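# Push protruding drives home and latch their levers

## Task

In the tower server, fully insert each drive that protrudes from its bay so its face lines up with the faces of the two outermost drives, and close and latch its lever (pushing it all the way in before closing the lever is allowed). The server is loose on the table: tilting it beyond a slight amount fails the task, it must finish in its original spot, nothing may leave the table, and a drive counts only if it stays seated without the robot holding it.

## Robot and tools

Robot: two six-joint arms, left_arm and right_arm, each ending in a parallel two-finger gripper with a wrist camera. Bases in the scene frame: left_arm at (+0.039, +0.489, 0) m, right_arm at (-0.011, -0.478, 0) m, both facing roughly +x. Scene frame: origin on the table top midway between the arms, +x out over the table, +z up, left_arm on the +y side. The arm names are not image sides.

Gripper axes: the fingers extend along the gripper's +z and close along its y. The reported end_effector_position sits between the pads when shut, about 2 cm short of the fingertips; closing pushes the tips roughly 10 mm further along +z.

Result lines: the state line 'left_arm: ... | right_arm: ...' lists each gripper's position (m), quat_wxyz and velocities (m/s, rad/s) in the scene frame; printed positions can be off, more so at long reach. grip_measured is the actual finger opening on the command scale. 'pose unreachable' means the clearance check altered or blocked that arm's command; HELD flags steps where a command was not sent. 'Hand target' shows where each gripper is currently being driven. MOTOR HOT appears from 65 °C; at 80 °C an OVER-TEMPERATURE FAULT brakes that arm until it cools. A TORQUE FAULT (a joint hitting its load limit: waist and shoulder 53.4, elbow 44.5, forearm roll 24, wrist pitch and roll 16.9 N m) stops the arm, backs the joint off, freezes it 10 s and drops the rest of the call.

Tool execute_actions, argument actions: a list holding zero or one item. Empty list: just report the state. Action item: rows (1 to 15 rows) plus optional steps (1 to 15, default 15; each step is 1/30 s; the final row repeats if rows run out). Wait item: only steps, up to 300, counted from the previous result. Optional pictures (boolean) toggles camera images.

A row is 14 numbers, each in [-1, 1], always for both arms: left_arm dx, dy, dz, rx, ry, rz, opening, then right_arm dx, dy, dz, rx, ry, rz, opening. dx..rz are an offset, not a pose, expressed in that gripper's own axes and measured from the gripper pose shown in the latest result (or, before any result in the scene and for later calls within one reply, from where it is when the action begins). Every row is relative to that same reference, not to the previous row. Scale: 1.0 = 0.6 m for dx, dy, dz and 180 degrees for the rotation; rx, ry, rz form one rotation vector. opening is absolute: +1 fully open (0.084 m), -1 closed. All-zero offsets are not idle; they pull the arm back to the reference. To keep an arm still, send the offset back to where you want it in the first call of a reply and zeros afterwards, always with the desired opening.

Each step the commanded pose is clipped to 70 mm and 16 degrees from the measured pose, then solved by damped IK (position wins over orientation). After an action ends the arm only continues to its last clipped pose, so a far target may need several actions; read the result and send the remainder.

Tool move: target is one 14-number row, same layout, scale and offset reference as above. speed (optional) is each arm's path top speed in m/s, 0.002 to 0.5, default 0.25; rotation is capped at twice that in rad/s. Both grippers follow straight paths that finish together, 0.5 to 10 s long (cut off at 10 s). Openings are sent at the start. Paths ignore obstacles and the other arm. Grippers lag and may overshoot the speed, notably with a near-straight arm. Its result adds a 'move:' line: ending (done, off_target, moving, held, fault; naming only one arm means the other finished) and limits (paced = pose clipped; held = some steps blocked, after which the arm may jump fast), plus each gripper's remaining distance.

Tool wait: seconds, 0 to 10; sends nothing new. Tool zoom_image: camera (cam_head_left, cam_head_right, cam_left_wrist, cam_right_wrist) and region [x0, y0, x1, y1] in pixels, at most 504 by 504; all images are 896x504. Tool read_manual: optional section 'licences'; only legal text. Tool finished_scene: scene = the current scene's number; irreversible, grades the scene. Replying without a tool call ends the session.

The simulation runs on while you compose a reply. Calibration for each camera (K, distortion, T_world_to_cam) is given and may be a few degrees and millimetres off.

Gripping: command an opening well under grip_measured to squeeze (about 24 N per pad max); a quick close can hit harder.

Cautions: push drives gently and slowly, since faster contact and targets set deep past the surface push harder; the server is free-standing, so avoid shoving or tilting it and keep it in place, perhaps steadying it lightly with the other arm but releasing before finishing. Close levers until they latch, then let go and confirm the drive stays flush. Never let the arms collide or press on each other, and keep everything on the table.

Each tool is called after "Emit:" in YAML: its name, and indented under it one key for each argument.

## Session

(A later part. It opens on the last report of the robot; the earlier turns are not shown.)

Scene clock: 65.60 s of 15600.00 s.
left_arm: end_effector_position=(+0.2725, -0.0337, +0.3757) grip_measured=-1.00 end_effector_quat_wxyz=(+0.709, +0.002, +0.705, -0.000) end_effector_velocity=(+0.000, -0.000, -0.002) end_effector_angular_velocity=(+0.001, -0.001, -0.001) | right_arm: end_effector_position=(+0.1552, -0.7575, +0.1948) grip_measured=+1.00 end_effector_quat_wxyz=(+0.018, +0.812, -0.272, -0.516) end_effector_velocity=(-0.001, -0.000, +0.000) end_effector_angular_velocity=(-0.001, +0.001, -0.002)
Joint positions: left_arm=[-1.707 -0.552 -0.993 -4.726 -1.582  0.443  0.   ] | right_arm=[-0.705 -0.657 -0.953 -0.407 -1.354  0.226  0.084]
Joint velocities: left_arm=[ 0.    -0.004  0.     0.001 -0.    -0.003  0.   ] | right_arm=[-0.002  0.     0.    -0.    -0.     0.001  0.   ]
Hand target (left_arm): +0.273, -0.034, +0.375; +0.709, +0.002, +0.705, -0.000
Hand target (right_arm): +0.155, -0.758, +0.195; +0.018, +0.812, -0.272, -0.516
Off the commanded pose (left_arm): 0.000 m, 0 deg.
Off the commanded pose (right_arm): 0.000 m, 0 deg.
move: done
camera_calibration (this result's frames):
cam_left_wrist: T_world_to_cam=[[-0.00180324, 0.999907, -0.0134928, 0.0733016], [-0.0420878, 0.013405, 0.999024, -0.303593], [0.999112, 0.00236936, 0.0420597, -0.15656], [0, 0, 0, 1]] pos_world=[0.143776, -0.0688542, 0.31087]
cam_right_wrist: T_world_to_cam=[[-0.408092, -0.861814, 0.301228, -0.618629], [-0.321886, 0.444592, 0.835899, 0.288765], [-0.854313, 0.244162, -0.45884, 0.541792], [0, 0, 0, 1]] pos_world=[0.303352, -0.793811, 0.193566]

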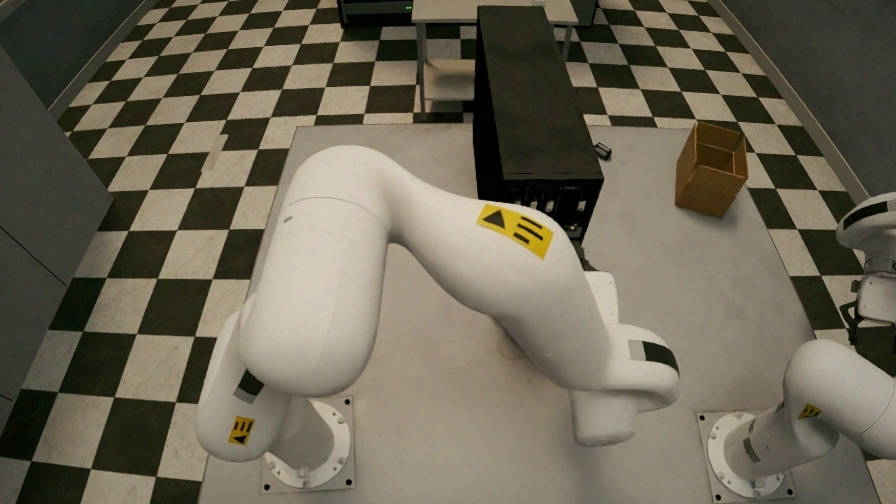

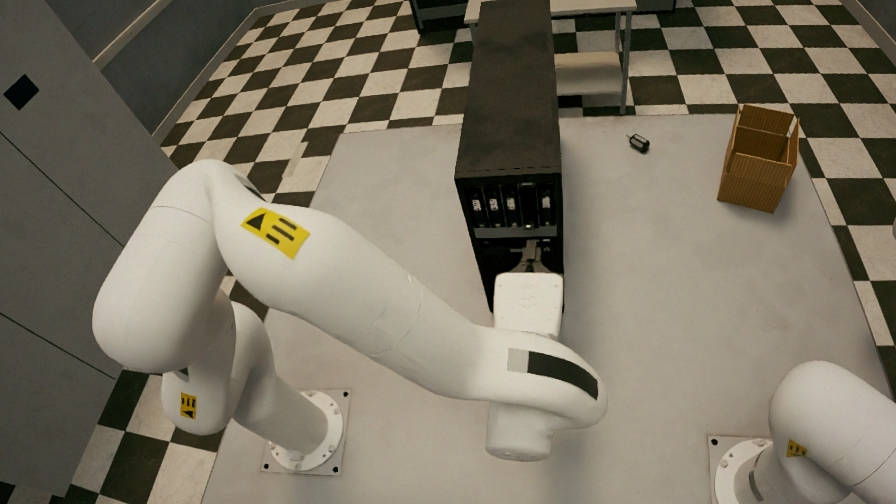

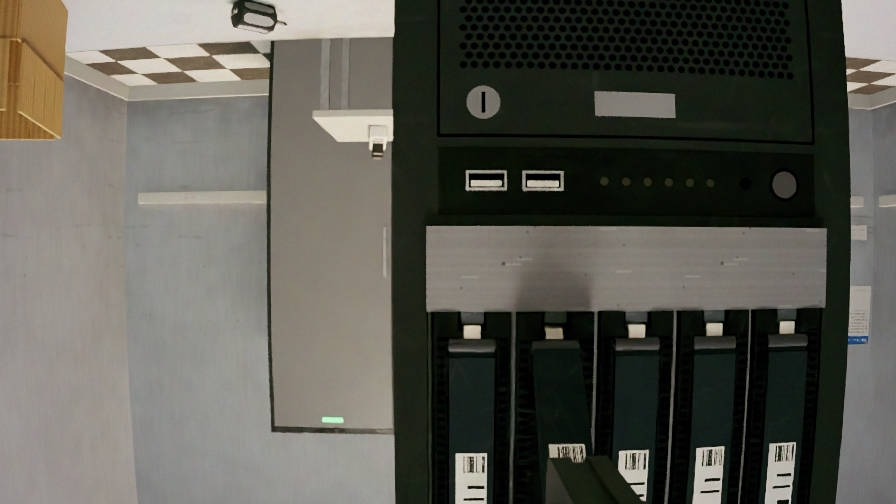

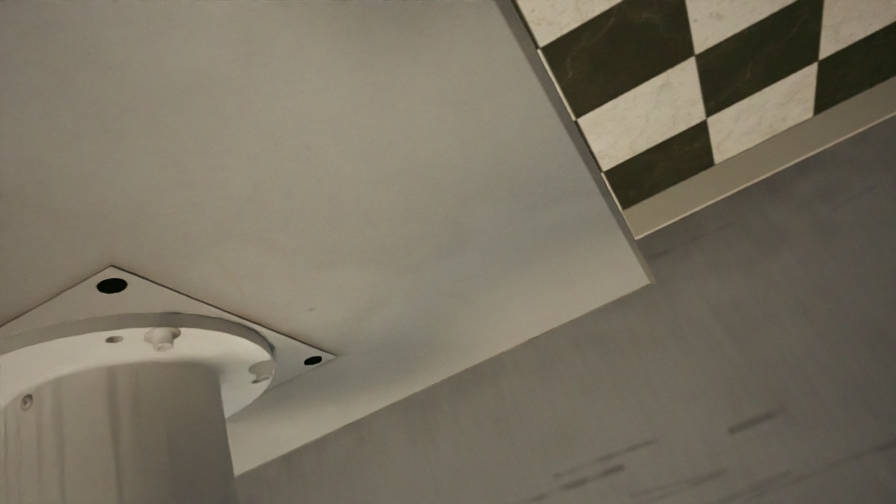

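Emit:
move:
  target: [0, 0, 0.079, 0, 0, 0, -1, 0, 0, 0, 0, 0, 0, 1]
  speed: 0.03

Scene clock: 68.03 s of 15600.00 s.
left_arm: end_effector_position=(+0.3198, -0.0337, +0.3759) grip_measured=-1.00 end_effector_quat_wxyz=(+0.709, +0.002, +0.705, -0.000) end_effector_velocity=(+0.001, -0.000, -0.000) end_effector_angular_velocity=(-0.000, +0.000, -0.000) | right_arm: end_effector_position=(+0.1552, -0.7575, +0.1948) grip_measured=+1.00 end_effector_quat_wxyz=(+0.018, +0.812, -0.272, -0.516) end_effector_velocity=(+0.000, +0.000, +0.000) end_effector_angular_velocity=(-0.000, +0.000, +0.002)
Joint positions: left_arm=[-1.617 -0.554 -0.997 -4.644 -1.543  0.444  0.   ] | right_arm=[-0.705 -0.657 -0.953 -0.407 -1.354  0.226  0.084]
Joint velocities: left_arm=[ 0.002 -0.    -0.001  0.002  0.002 -0.     0.   ] | right_arm=[ 0.002  0.     0.    -0.    -0.     0.     0.   ]
Hand target (left_arm): +0.320, -0.034, +0.376; +0.709, +0.002, +0.705, -0.000
Hand target (right_arm): +0.155, -0.758, +0.195; +0.018, +0.812, -0.272, -0.516
Off the commanded pose (left_arm): 0.000 m, 0 deg.
Off the commanded pose (right_arm): 0.000 m, 0 deg.
move: done
camera_calibration (this result's frames):
cam_left_wrist: T_world_to_cam=[[-0.00177849, 0.999908, -0.0134457, 0.0734617], [-0.0419757, 0.0133592, 0.999029, -0.301826], [0.999117, 0.00234116, 0.0419481, -0.203766], [0, 0, 0, 1]] pos_world=[0.191048, -0.0689458, 0.311068]
cam_right_wrist: T_world_to_cam=[[-0.408092, -0.861814, 0.301228, -0.618629], [-0.321886, 0.444592, 0.835899, 0.288765], [-0.854313, 0.244162, -0.45884, 0.541792], [0, 0, 0, 1]] pos_world=[0.303352, -0.793811, 0.193566]

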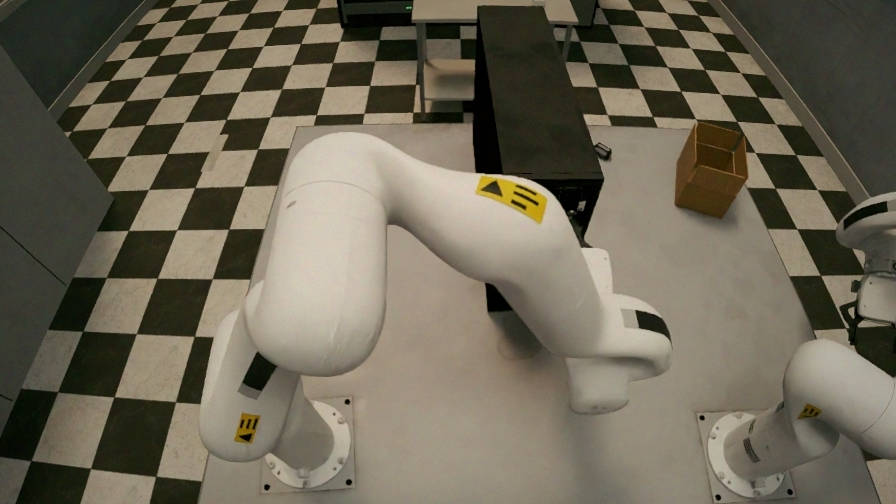

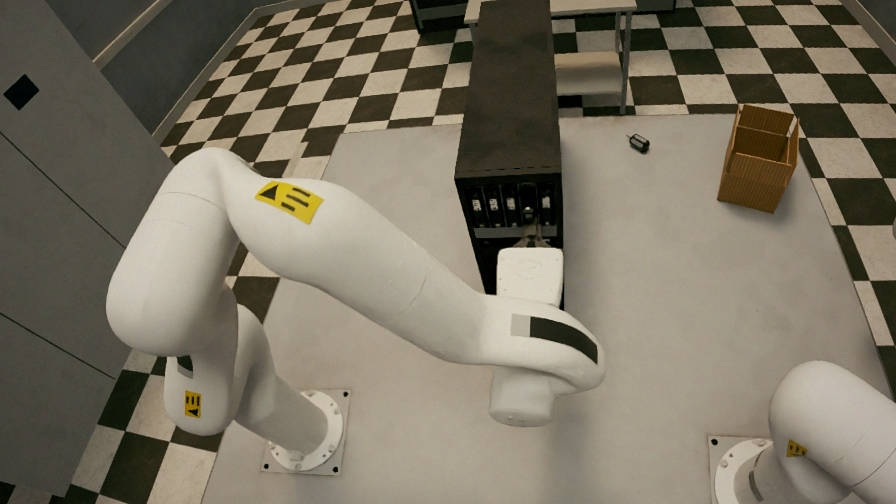

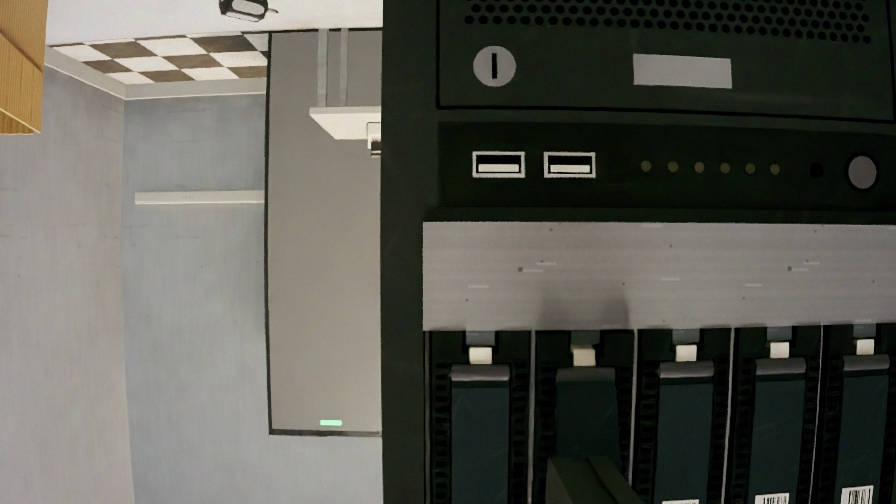

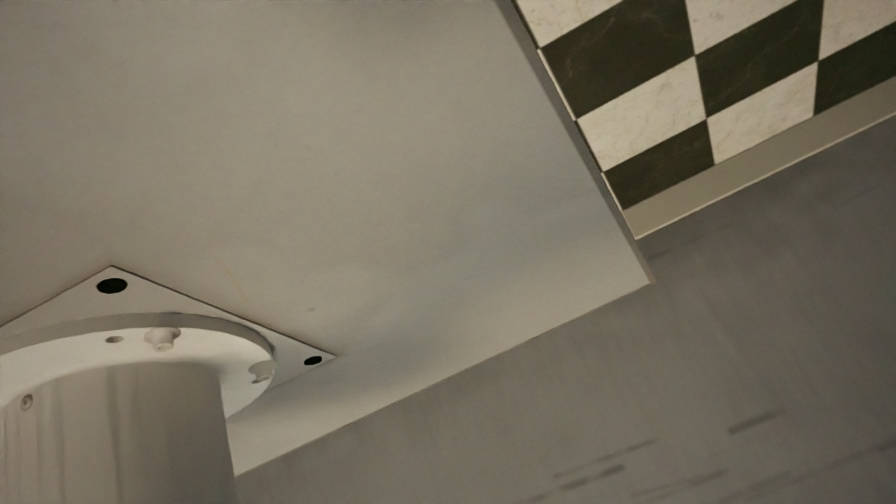

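Emit:
zoom_image:
  camera: "cam_head_right"
  region: [450, 160, 590, 260]

Region (450, 160, 590, 260) of cam_head_right's 896x504 image, scaled by 3.600, with more detail than that image has; it fills the top 360 rows of this view, and the rest is white.

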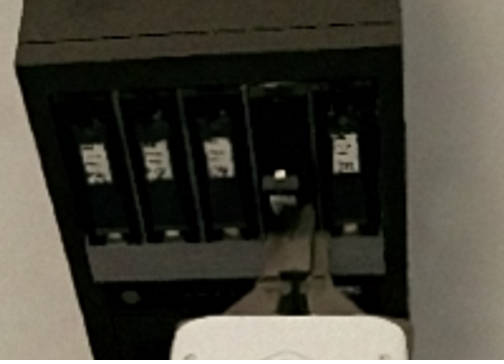

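Emit:
move:
  target: [-0.033, 0, 0.025, 0, 0, 0, -1, 0, 0, 0, 0, 0, 0, 1]
  speed: 0.02

Scene clock: 71.90 s of 15600.00 s.
left_arm: end_effector_position=(+0.3347, -0.0338, +0.3958) grip_measured=-1.00 end_effector_quat_wxyz=(+0.709, +0.002, +0.705, -0.000) end_effector_velocity=(+0.000, +0.000, +0.000) end_effector_angular_velocity=(+0.002, +0.002, +0.000) | right_arm: end_effector_position=(+0.1552, -0.7575, +0.1948) grip_measured=+1.00 end_effector_quat_wxyz=(+0.018, +0.812, -0.272, -0.516) end_effector_velocity=(-0.000, +0.000, -0.000) end_effector_angular_velocity=(-0.000, +0.001, -0.001)
Joint positions: left_arm=[-1.588 -0.521 -1.003 -4.62  -1.528  0.483  0.   ] | right_arm=[-0.705 -0.657 -0.953 -0.407 -1.354  0.226  0.084]
Joint velocities: left_arm=[ 0.001  0.001 -0.    -0.     0.002  0.003  0.   ] | right_arm=[-0.    -0.001  0.     0.     0.     0.001  0.   ]
Hand target (left_arm): +0.335, -0.034, +0.396; +0.709, +0.002, +0.705, -0.000
Hand target (right_arm): +0.155, -0.758, +0.195; +0.018, +0.812, -0.272, -0.516
Off the commanded pose (left_arm): 0.000 m, 0 deg.
Off the commanded pose (right_arm): 0.000 m, 0 deg.
move: done
camera_calibration (this result's frames):
cam_left_wrist: T_world_to_cam=[[-0.00185722, 0.999908, -0.0134683, 0.0738665], [-0.0421235, 0.0133781, 0.999023, -0.320976], [0.999111, 0.00242274, 0.0420948, -0.219511], [0, 0, 0, 1]] pos_world=[0.205932, -0.0690338, 0.330898]
cam_right_wrist: T_world_to_cam=[[-0.408091, -0.861814, 0.301228, -0.618629], [-0.321885, 0.444592, 0.835899, 0.288765], [-0.854313, 0.244162, -0.458839, 0.541792], [0, 0, 0, 1]] pos_world=[0.303352, -0.793811, 0.193566]

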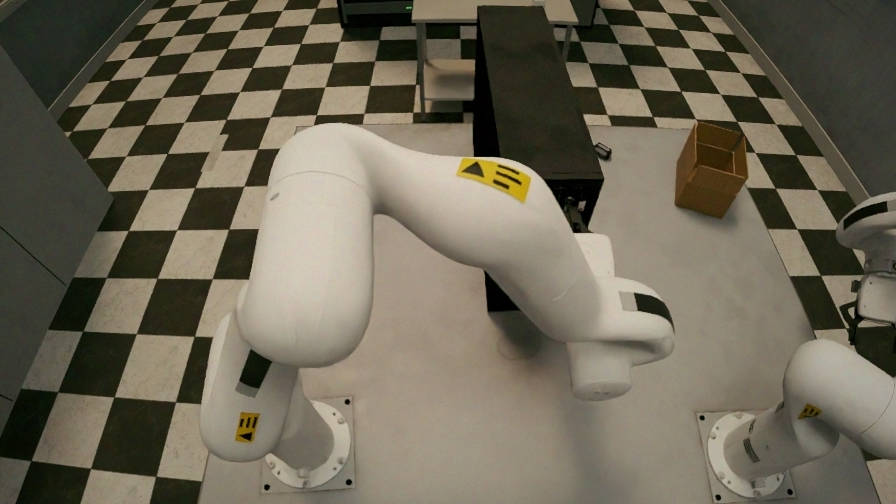

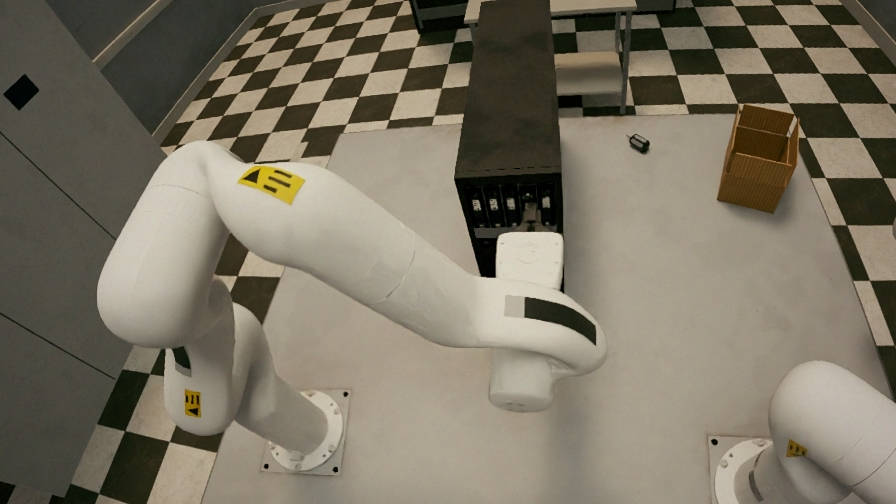

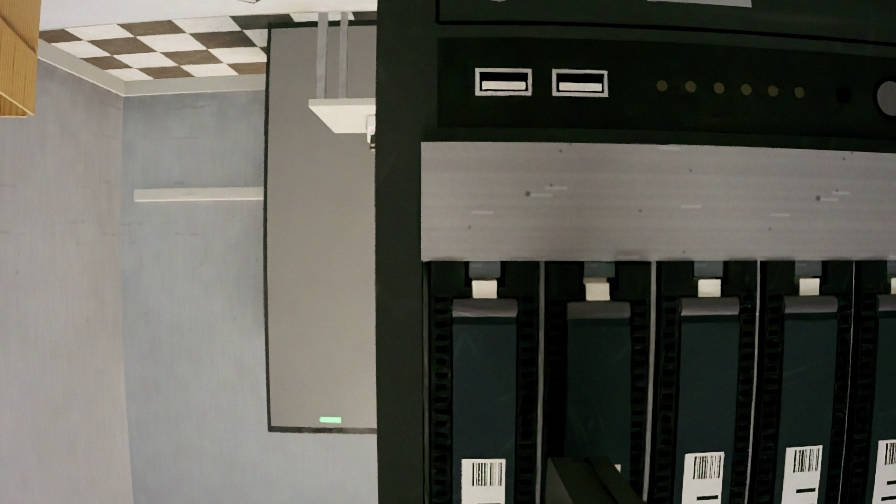

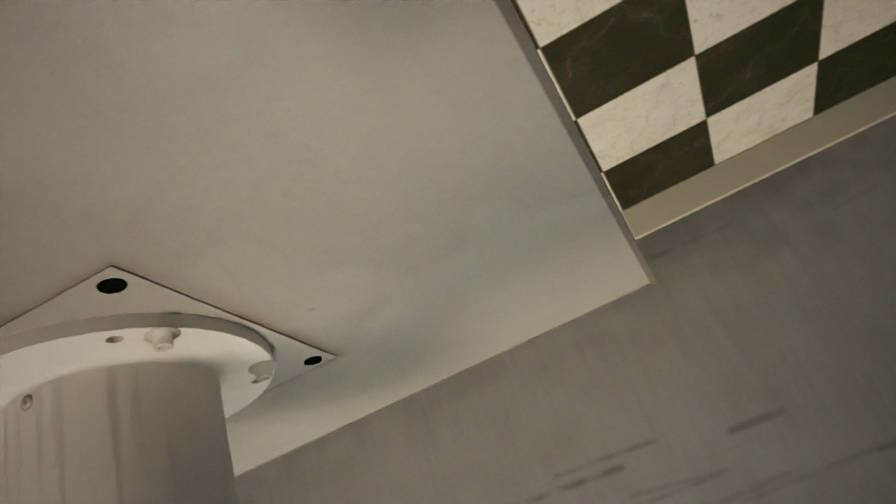

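The lever is nearly vertical. I'll push a bit further to latch it.

Emit:
move:
  target: [-0.012, 0, 0.012, 0, 0, 0, -1, 0, 0, 0, 0, 0, 0, 1]
  speed: 0.01

Scene clock: 74.17 s of 15600.00 s.
left_arm: end_effector_position=(+0.3419, -0.0338, +0.4031) grip_measured=-1.00 end_effector_quat_wxyz=(+0.709, +0.002, +0.705, -0.000) end_effector_velocity=(+0.001, +0.000, +0.003) end_effector_angular_velocity=(-0.005, -0.004, +0.002) | right_arm: end_effector_position=(+0.1552, -0.7575, +0.1948) grip_measured=+1.00 end_effector_quat_wxyz=(+0.018, +0.812, -0.272, -0.516) end_effector_velocity=(-0.001, -0.000, +0.000) end_effector_angular_velocity=(-0.001, -0.000, -0.002)
Joint positions: left_arm=[-1.575 -0.509 -1.007 -4.609 -1.52   0.498  0.   ] | right_arm=[-0.705 -0.657 -0.953 -0.407 -1.354  0.226  0.084]
Joint velocities: left_arm=[ 0.003  0.003 -0.002  0.002 -0.003 -0.     0.   ] | right_arm=[-0.002  0.001 -0.    -0.    -0.     0.    -0.   ]
Hand target (left_arm): +0.342, -0.034, +0.403; +0.709, +0.002, +0.705, -0.000
Hand target (right_arm): +0.155, -0.758, +0.195; +0.018, +0.812, -0.272, -0.516
Off the commanded pose (left_arm): 0.000 m, 0 deg.
Off the commanded pose (right_arm): 0.000 m, 0 deg.
move: done
camera_calibration (this result's frames):
cam_left_wrist: T_world_to_cam=[[-0.00204573, 0.999904, -0.0136771, 0.0741505], [-0.0424468, 0.013578, 0.999006, -0.327894], [0.999097, 0.00262425, 0.0424149, -0.227107], [0, 0, 0, 1]] pos_world=[0.213135, -0.0690952, 0.338215]
cam_right_wrist: T_world_to_cam=[[-0.408091, -0.861814, 0.301228, -0.618629], [-0.321885, 0.444592, 0.835899, 0.288765], [-0.854313, 0.244162, -0.458839, 0.541792], [0, 0, 0, 1]] pos_world=[0.303352, -0.793811, 0.193566]

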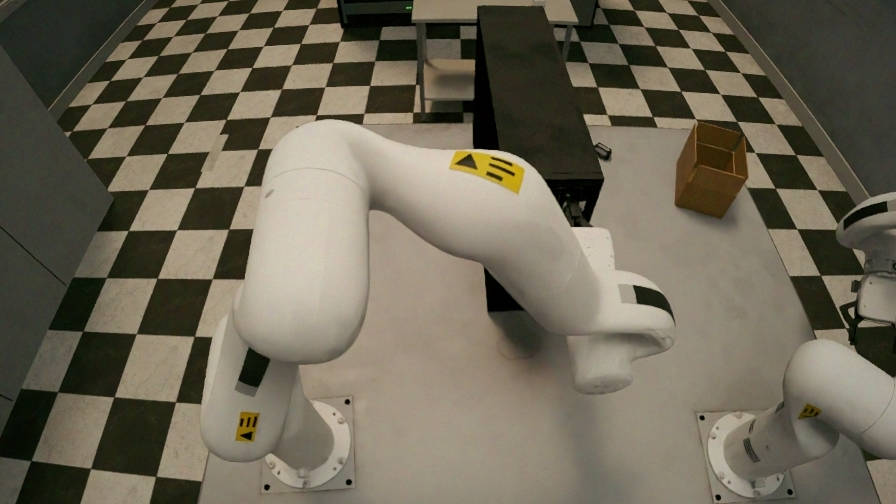

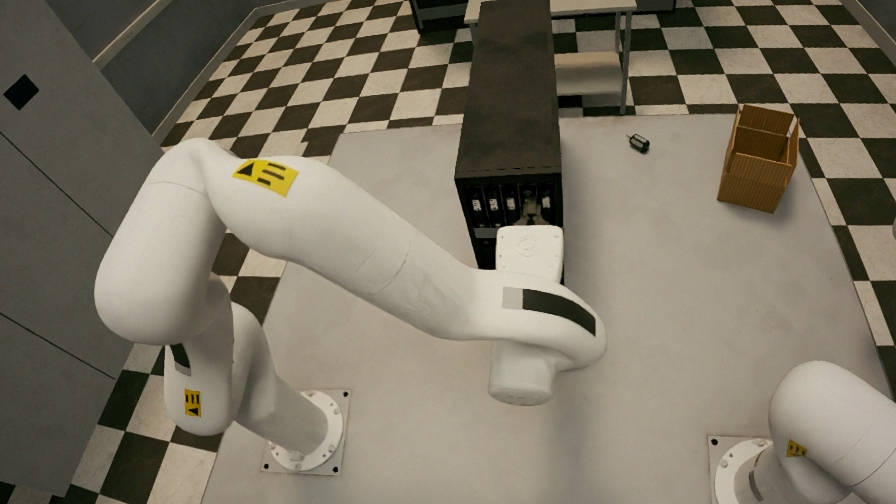

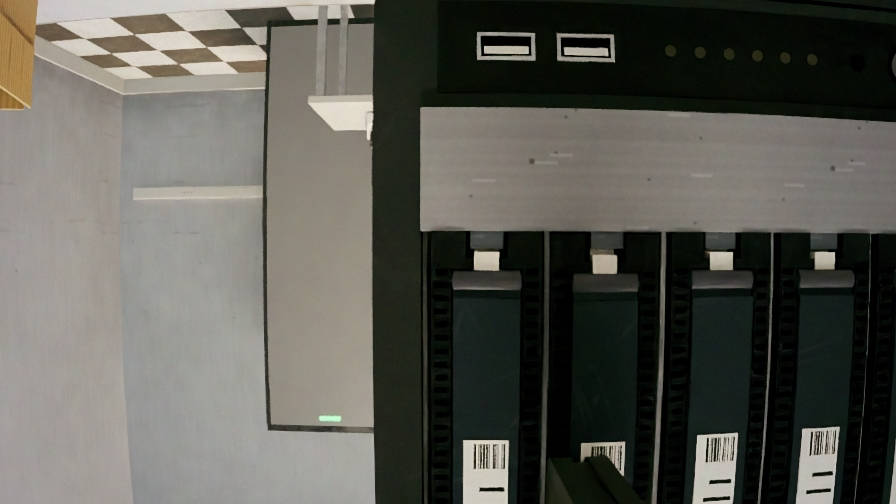

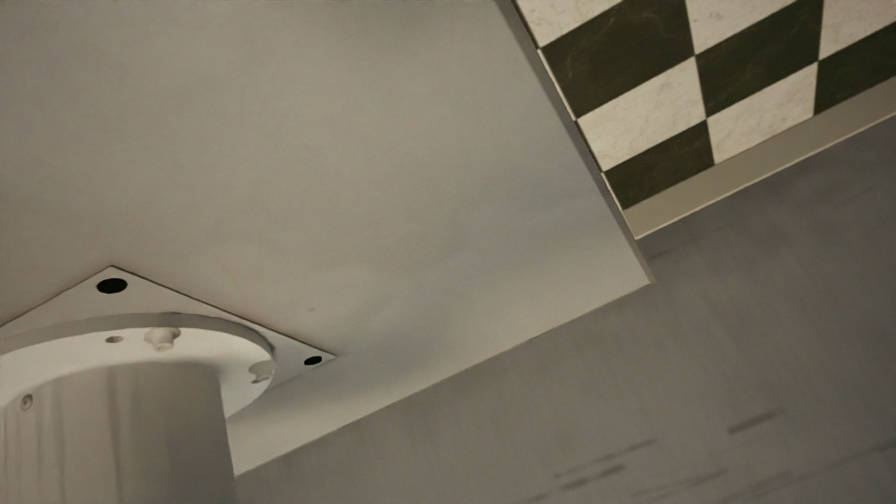

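Emit:
move:
  target: [0, 0, 0.006, 0, 0, 0, -1, 0, 0, 0, 0, 0, 0, 1]
  speed: 0.006

Scene clock: 75.47 s of 15600.00 s.
left_arm: end_effector_position=(+0.3453, -0.0339, +0.4029) grip_measured=-1.00 end_effector_quat_wxyz=(+0.709, +0.002, +0.705, -0.000) end_effector_velocity=(+0.001, -0.000, +0.001) end_effector_angular_velocity=(-0.001, -0.001, +0.002) | right_arm: end_effector_position=(+0.1552, -0.7575, +0.1948) grip_measured=+1.00 end_effector_quat_wxyz=(+0.018, +0.812, -0.272, -0.516) end_effector_velocity=(-0.000, -0.000, +0.000) end_effector_angular_velocity=(-0.001, +0.000, -0.002)
Joint positions: left_arm=[-1.568 -0.51  -1.008 -4.603 -1.517  0.498  0.   ] | right_arm=[-0.705 -0.657 -0.953 -0.407 -1.354  0.226  0.084]
Joint velocities: left_arm=[ 0.002 -0.    -0.002  0.001 -0.     0.     0.   ] | right_arm=[-0.002 -0.    -0.     0.    -0.     0.001 -0.   ]
Hand target (left_arm): +0.345, -0.034, +0.403; +0.709, +0.002, +0.705, -0.000
Hand target (right_arm): +0.155, -0.758, +0.195; +0.018, +0.812, -0.272, -0.516
Off the commanded pose (left_arm): 0.000 m, 0 deg.
Off the commanded pose (right_arm): 0.000 m, 0 deg.
move: done
camera_calibration (this result's frames):
cam_left_wrist: T_world_to_cam=[[-0.00170615, 0.999909, -0.0134117, 0.0739805], [-0.0420103, 0.0133282, 0.999028, -0.327722], [0.999116, 0.00226792, 0.0419837, -0.230369], [0, 0, 0, 1]] pos_world=[0.216524, -0.0690833, 0.338068]
cam_right_wrist: T_world_to_cam=[[-0.408091, -0.861814, 0.301229, -0.61863], [-0.321885, 0.444592, 0.835899, 0.288765], [-0.854313, 0.244162, -0.458839, 0.541792], [0, 0, 0, 1]] pos_world=[0.303352, -0.793811, 0.193566]

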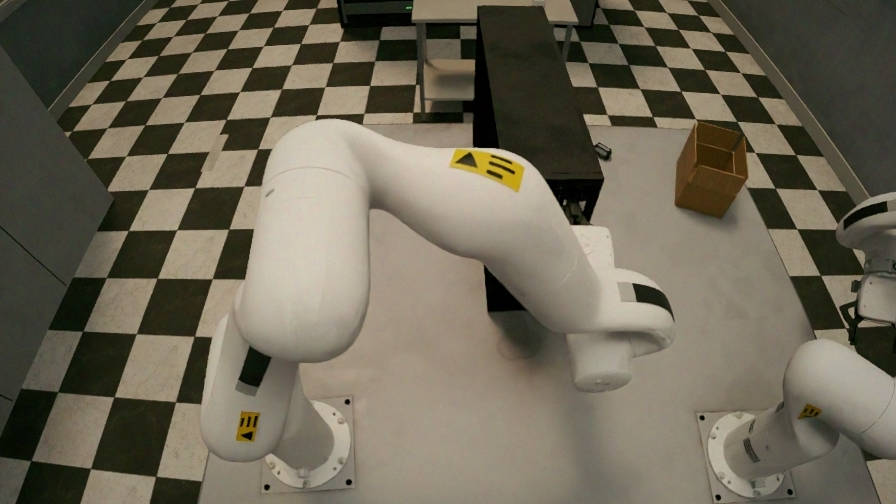

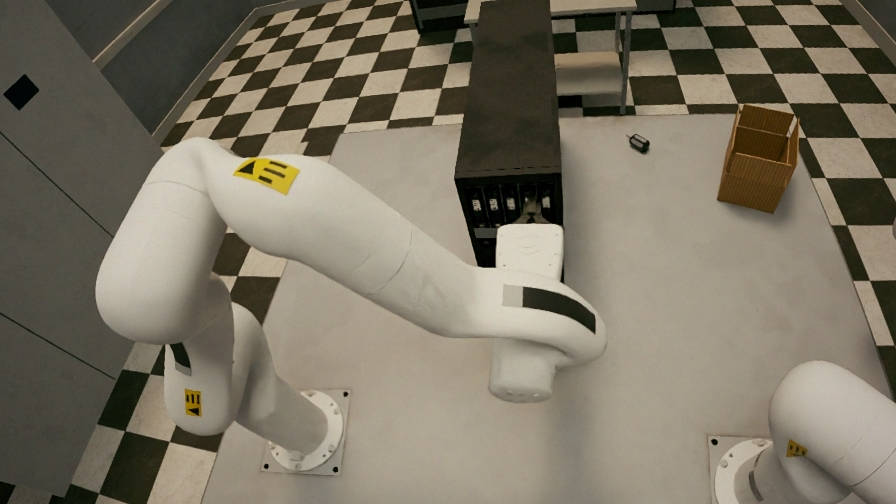

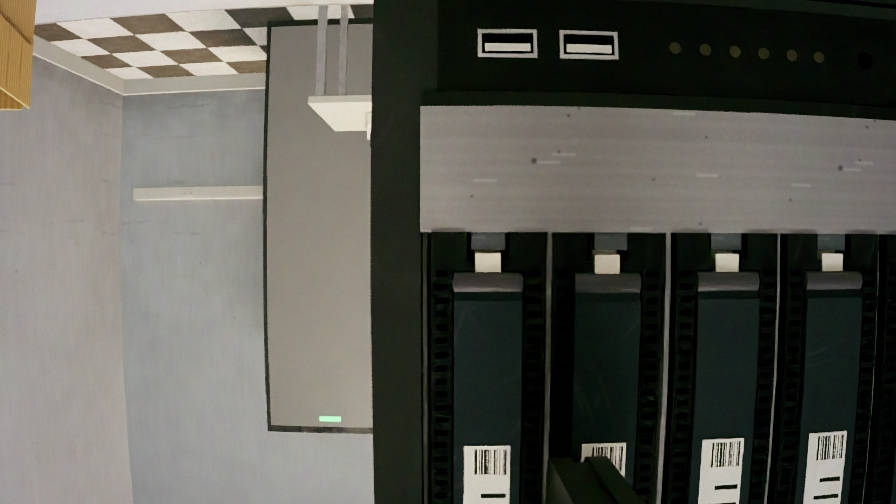

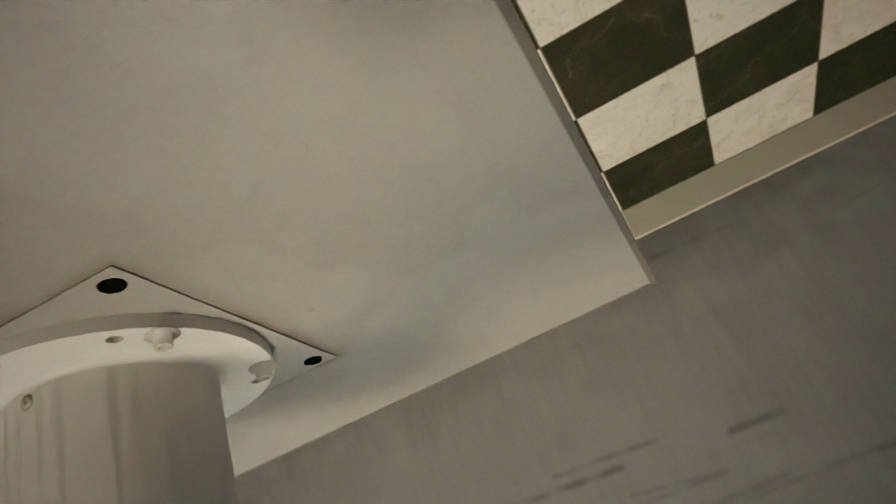

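Emit:
move:
  target: [0, 0, 0.004, 0, 0, 0, -1, 0, 0, 0, 0, 0, 0, 1]
  speed: 0.005

Scene clock: 77.73 s of 15600.00 s.
left_arm: end_effector_position=(+0.3460, -0.0343, +0.4030) grip_measured=-1.00 end_effector_quat_wxyz=(+0.709, +0.003, +0.705, -0.001) end_effector_velocity=(-0.000, -0.005, -0.000) end_effector_angular_velocity=(-0.003, +0.006, -0.012) | right_arm: end_effector_position=(+0.1552, -0.7575, +0.1948) grip_measured=+1.00 end_effector_quat_wxyz=(+0.018, +0.812, -0.272, -0.516) end_effector_velocity=(+0.000, +0.000, -0.000) end_effector_angular_velocity=(+0.000, +0.000, +0.001)
Joint positions: left_arm=[-1.567 -0.511 -1.008 -4.599 -1.516  0.498  0.   ] | right_arm=[-0.705 -0.657 -0.953 -0.407 -1.354  0.226  0.084]
Joint velocities: left_arm=[-0.001 -0.001 -0.006  0.007  0.011  0.001  0.   ] | right_arm=[ 0.001 -0.    -0.    -0.    -0.     0.    -0.   ]
Hand target (left_arm): +0.348, -0.034, +0.403; +0.709, +0.002, +0.705, -0.000
Hand target (right_arm): +0.155, -0.758, +0.195; +0.018, +0.812, -0.272, -0.516
Off the commanded pose (left_arm): 0.002 m, 0 deg.
Off the commanded pose (right_arm): 0.000 m, 0 deg.
move: done
camera_calibration (this result's frames):
cam_left_wrist: T_world_to_cam=[[0.0000097822, 0.999919, -0.0127142, 0.0734774], [-0.0430394, 0.0127029, 0.998993, -0.327372], [0.999073, 0.000537441, 0.043036, -0.231548], [0, 0, 0, 1]] pos_world=[0.217242, -0.0691884, 0.337941]
cam_right_wrist: T_world_to_cam=[[-0.408091, -0.861814, 0.301229, -0.618629], [-0.321886, 0.444592, 0.835899, 0.288765], [-0.854313, 0.244162, -0.45884, 0.541792], [0, 0, 0, 1]] pos_world=[0.303352, -0.793811, 0.193566]

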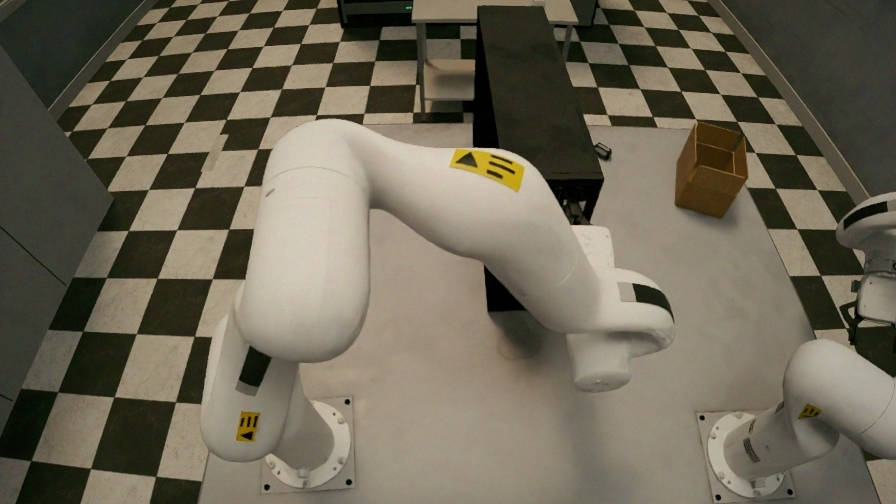

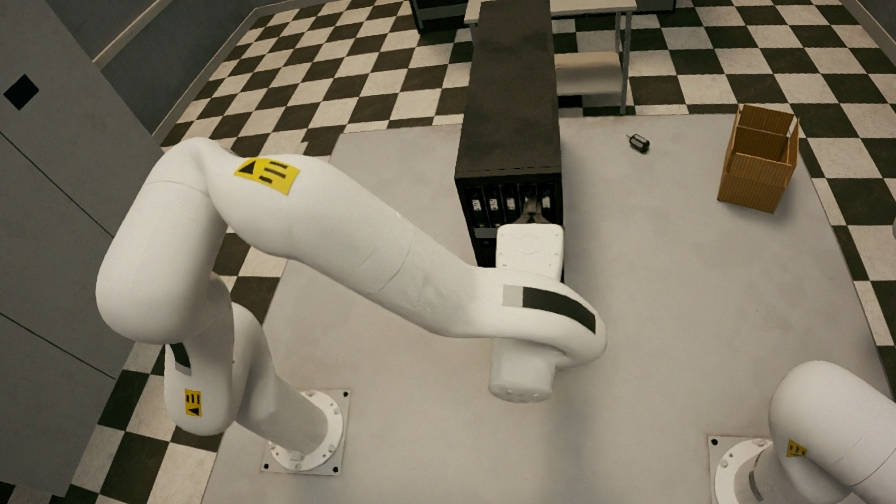

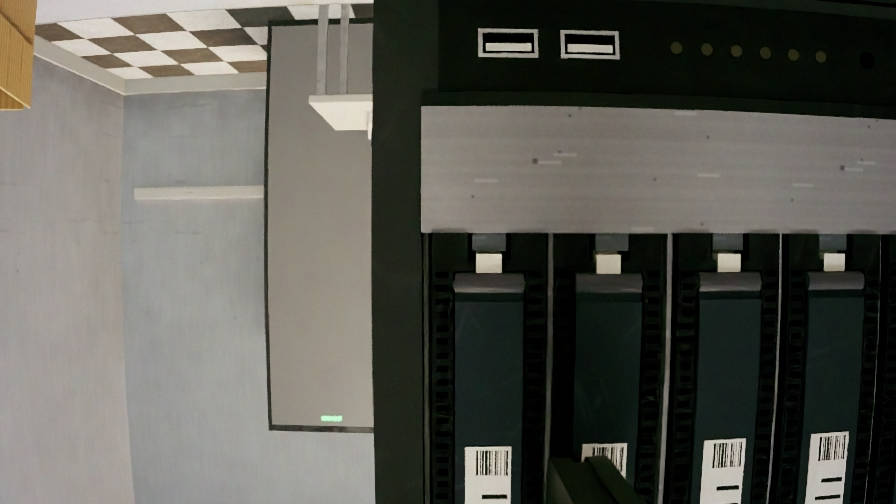

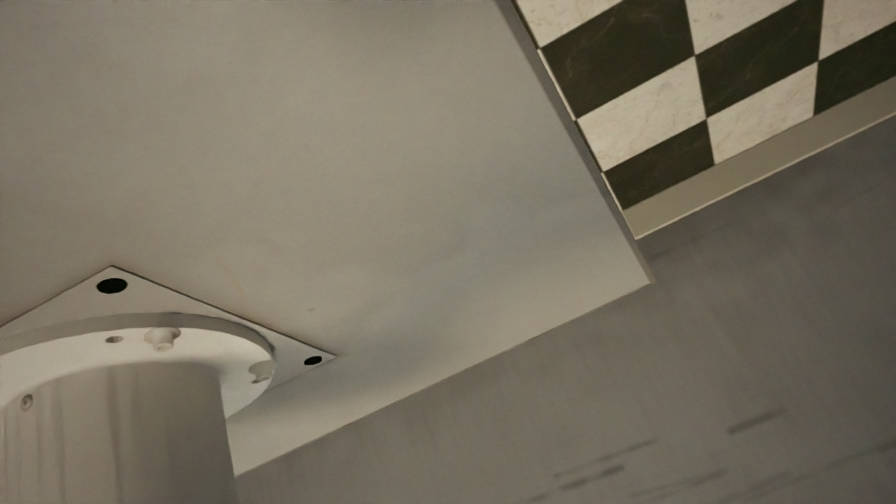

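The lever has reached its stop. I'll back off and check that it stays latched.

Emit:
move:
  target: [0, 0, -0.15, 0, 0, 0, -1, 0, 0, 0, 0, 0, 0, 1]
  speed: 0.1

Scene clock: 79.73 s of 15600.00 s.
left_arm: end_effector_position=(+0.2562, -0.0339, +0.4026) grip_measured=-1.00 end_effector_quat_wxyz=(+0.709, +0.003, +0.705, -0.001) end_effector_velocity=(-0.002, +0.000, -0.000) end_effector_angular_velocity=(+0.001, +0.000, +0.000) | right_arm: end_effector_position=(+0.1552, -0.7575, +0.1948) grip_measured=+1.00 end_effector_quat_wxyz=(+0.018, +0.812, -0.272, -0.516) end_effector_velocity=(+0.001, +0.000, +0.000) end_effector_angular_velocity=(-0.000, -0.001, +0.002)
Joint positions: left_arm=[-1.738 -0.505 -0.998 -4.75  -1.598  0.496  0.   ] | right_arm=[-0.705 -0.657 -0.953 -0.407 -1.354  0.226  0.084]
Joint velocities: left_arm=[-0.003 -0.001  0.    -0.003 -0.001  0.001  0.   ] | right_arm=[ 0.002  0.001 -0.     0.     0.    -0.001  0.   ]
Hand target (left_arm): +0.256, -0.034, +0.403; +0.709, +0.003, +0.705, -0.001
Hand target (right_arm): +0.155, -0.758, +0.195; +0.018, +0.812, -0.272, -0.516
Off the commanded pose (left_arm): 0.000 m, 0 deg.
Off the commanded pose (right_arm): 0.000 m, 0 deg.
move: done
camera_calibration (this result's frames):
cam_left_wrist: T_world_to_cam=[[-0.0000889262, 0.999917, -0.0128458, 0.0731967], [-0.0434488, 0.0128298, 0.998973, -0.330733], [0.999056, 0.000646968, 0.0434441, -0.141938], [0, 0, 0, 1]] pos_world=[0.12744, -0.0688556, 0.3375]
cam_right_wrist: T_world_to_cam=[[-0.408092, -0.861814, 0.301229, -0.618629], [-0.321886, 0.444592, 0.835899, 0.288766], [-0.854313, 0.244162, -0.45884, 0.541792], [0, 0, 0, 1]] pos_world=[0.303352, -0.793811, 0.193566]

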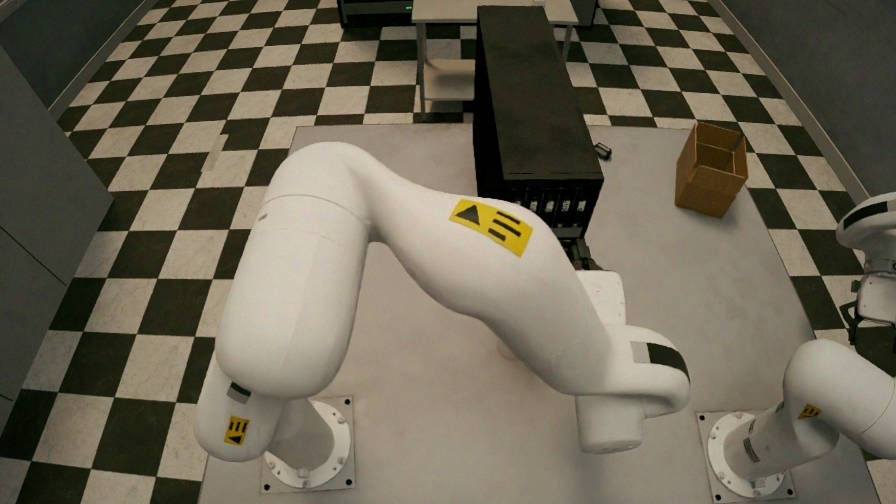

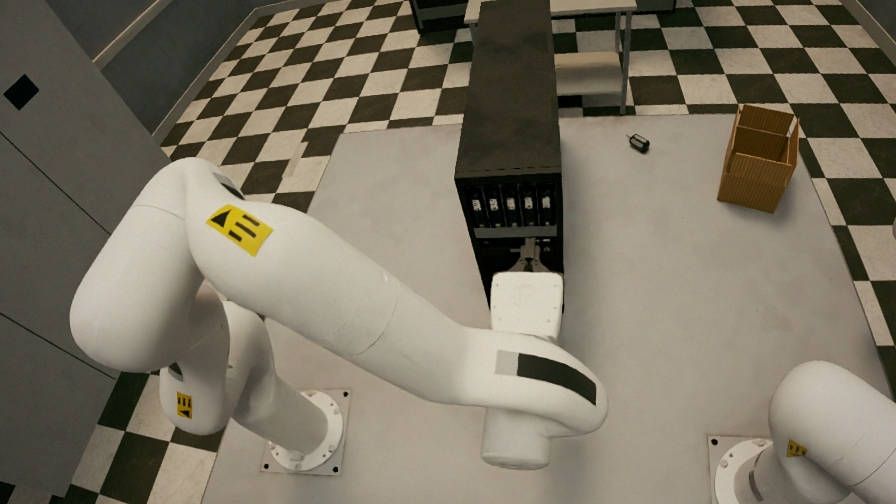

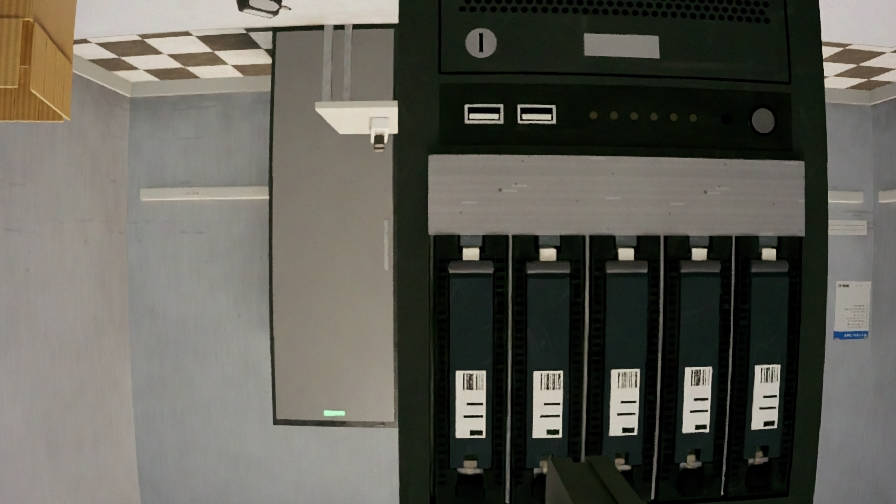

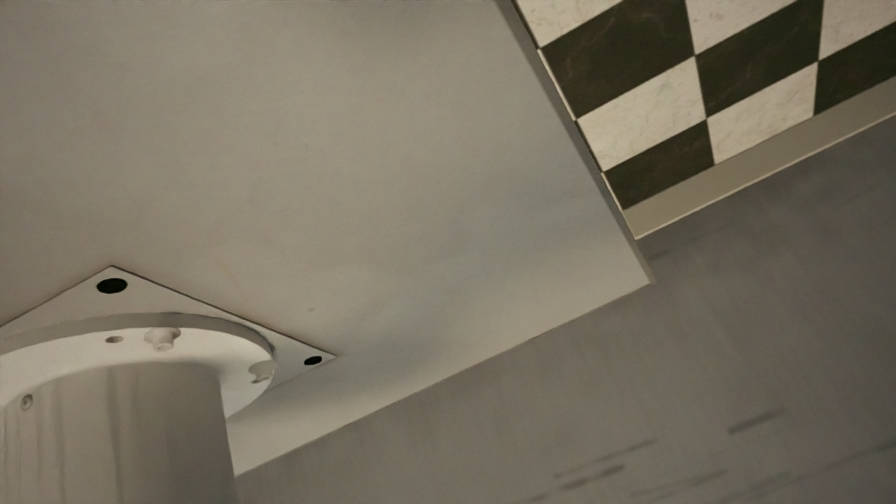

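All five drives now look flush with the levers shut, and the server doesn't appear to have moved. I'll end scene 1.

Emit:
finished_scene:
  scene: 1

The scene is finished: the task was done.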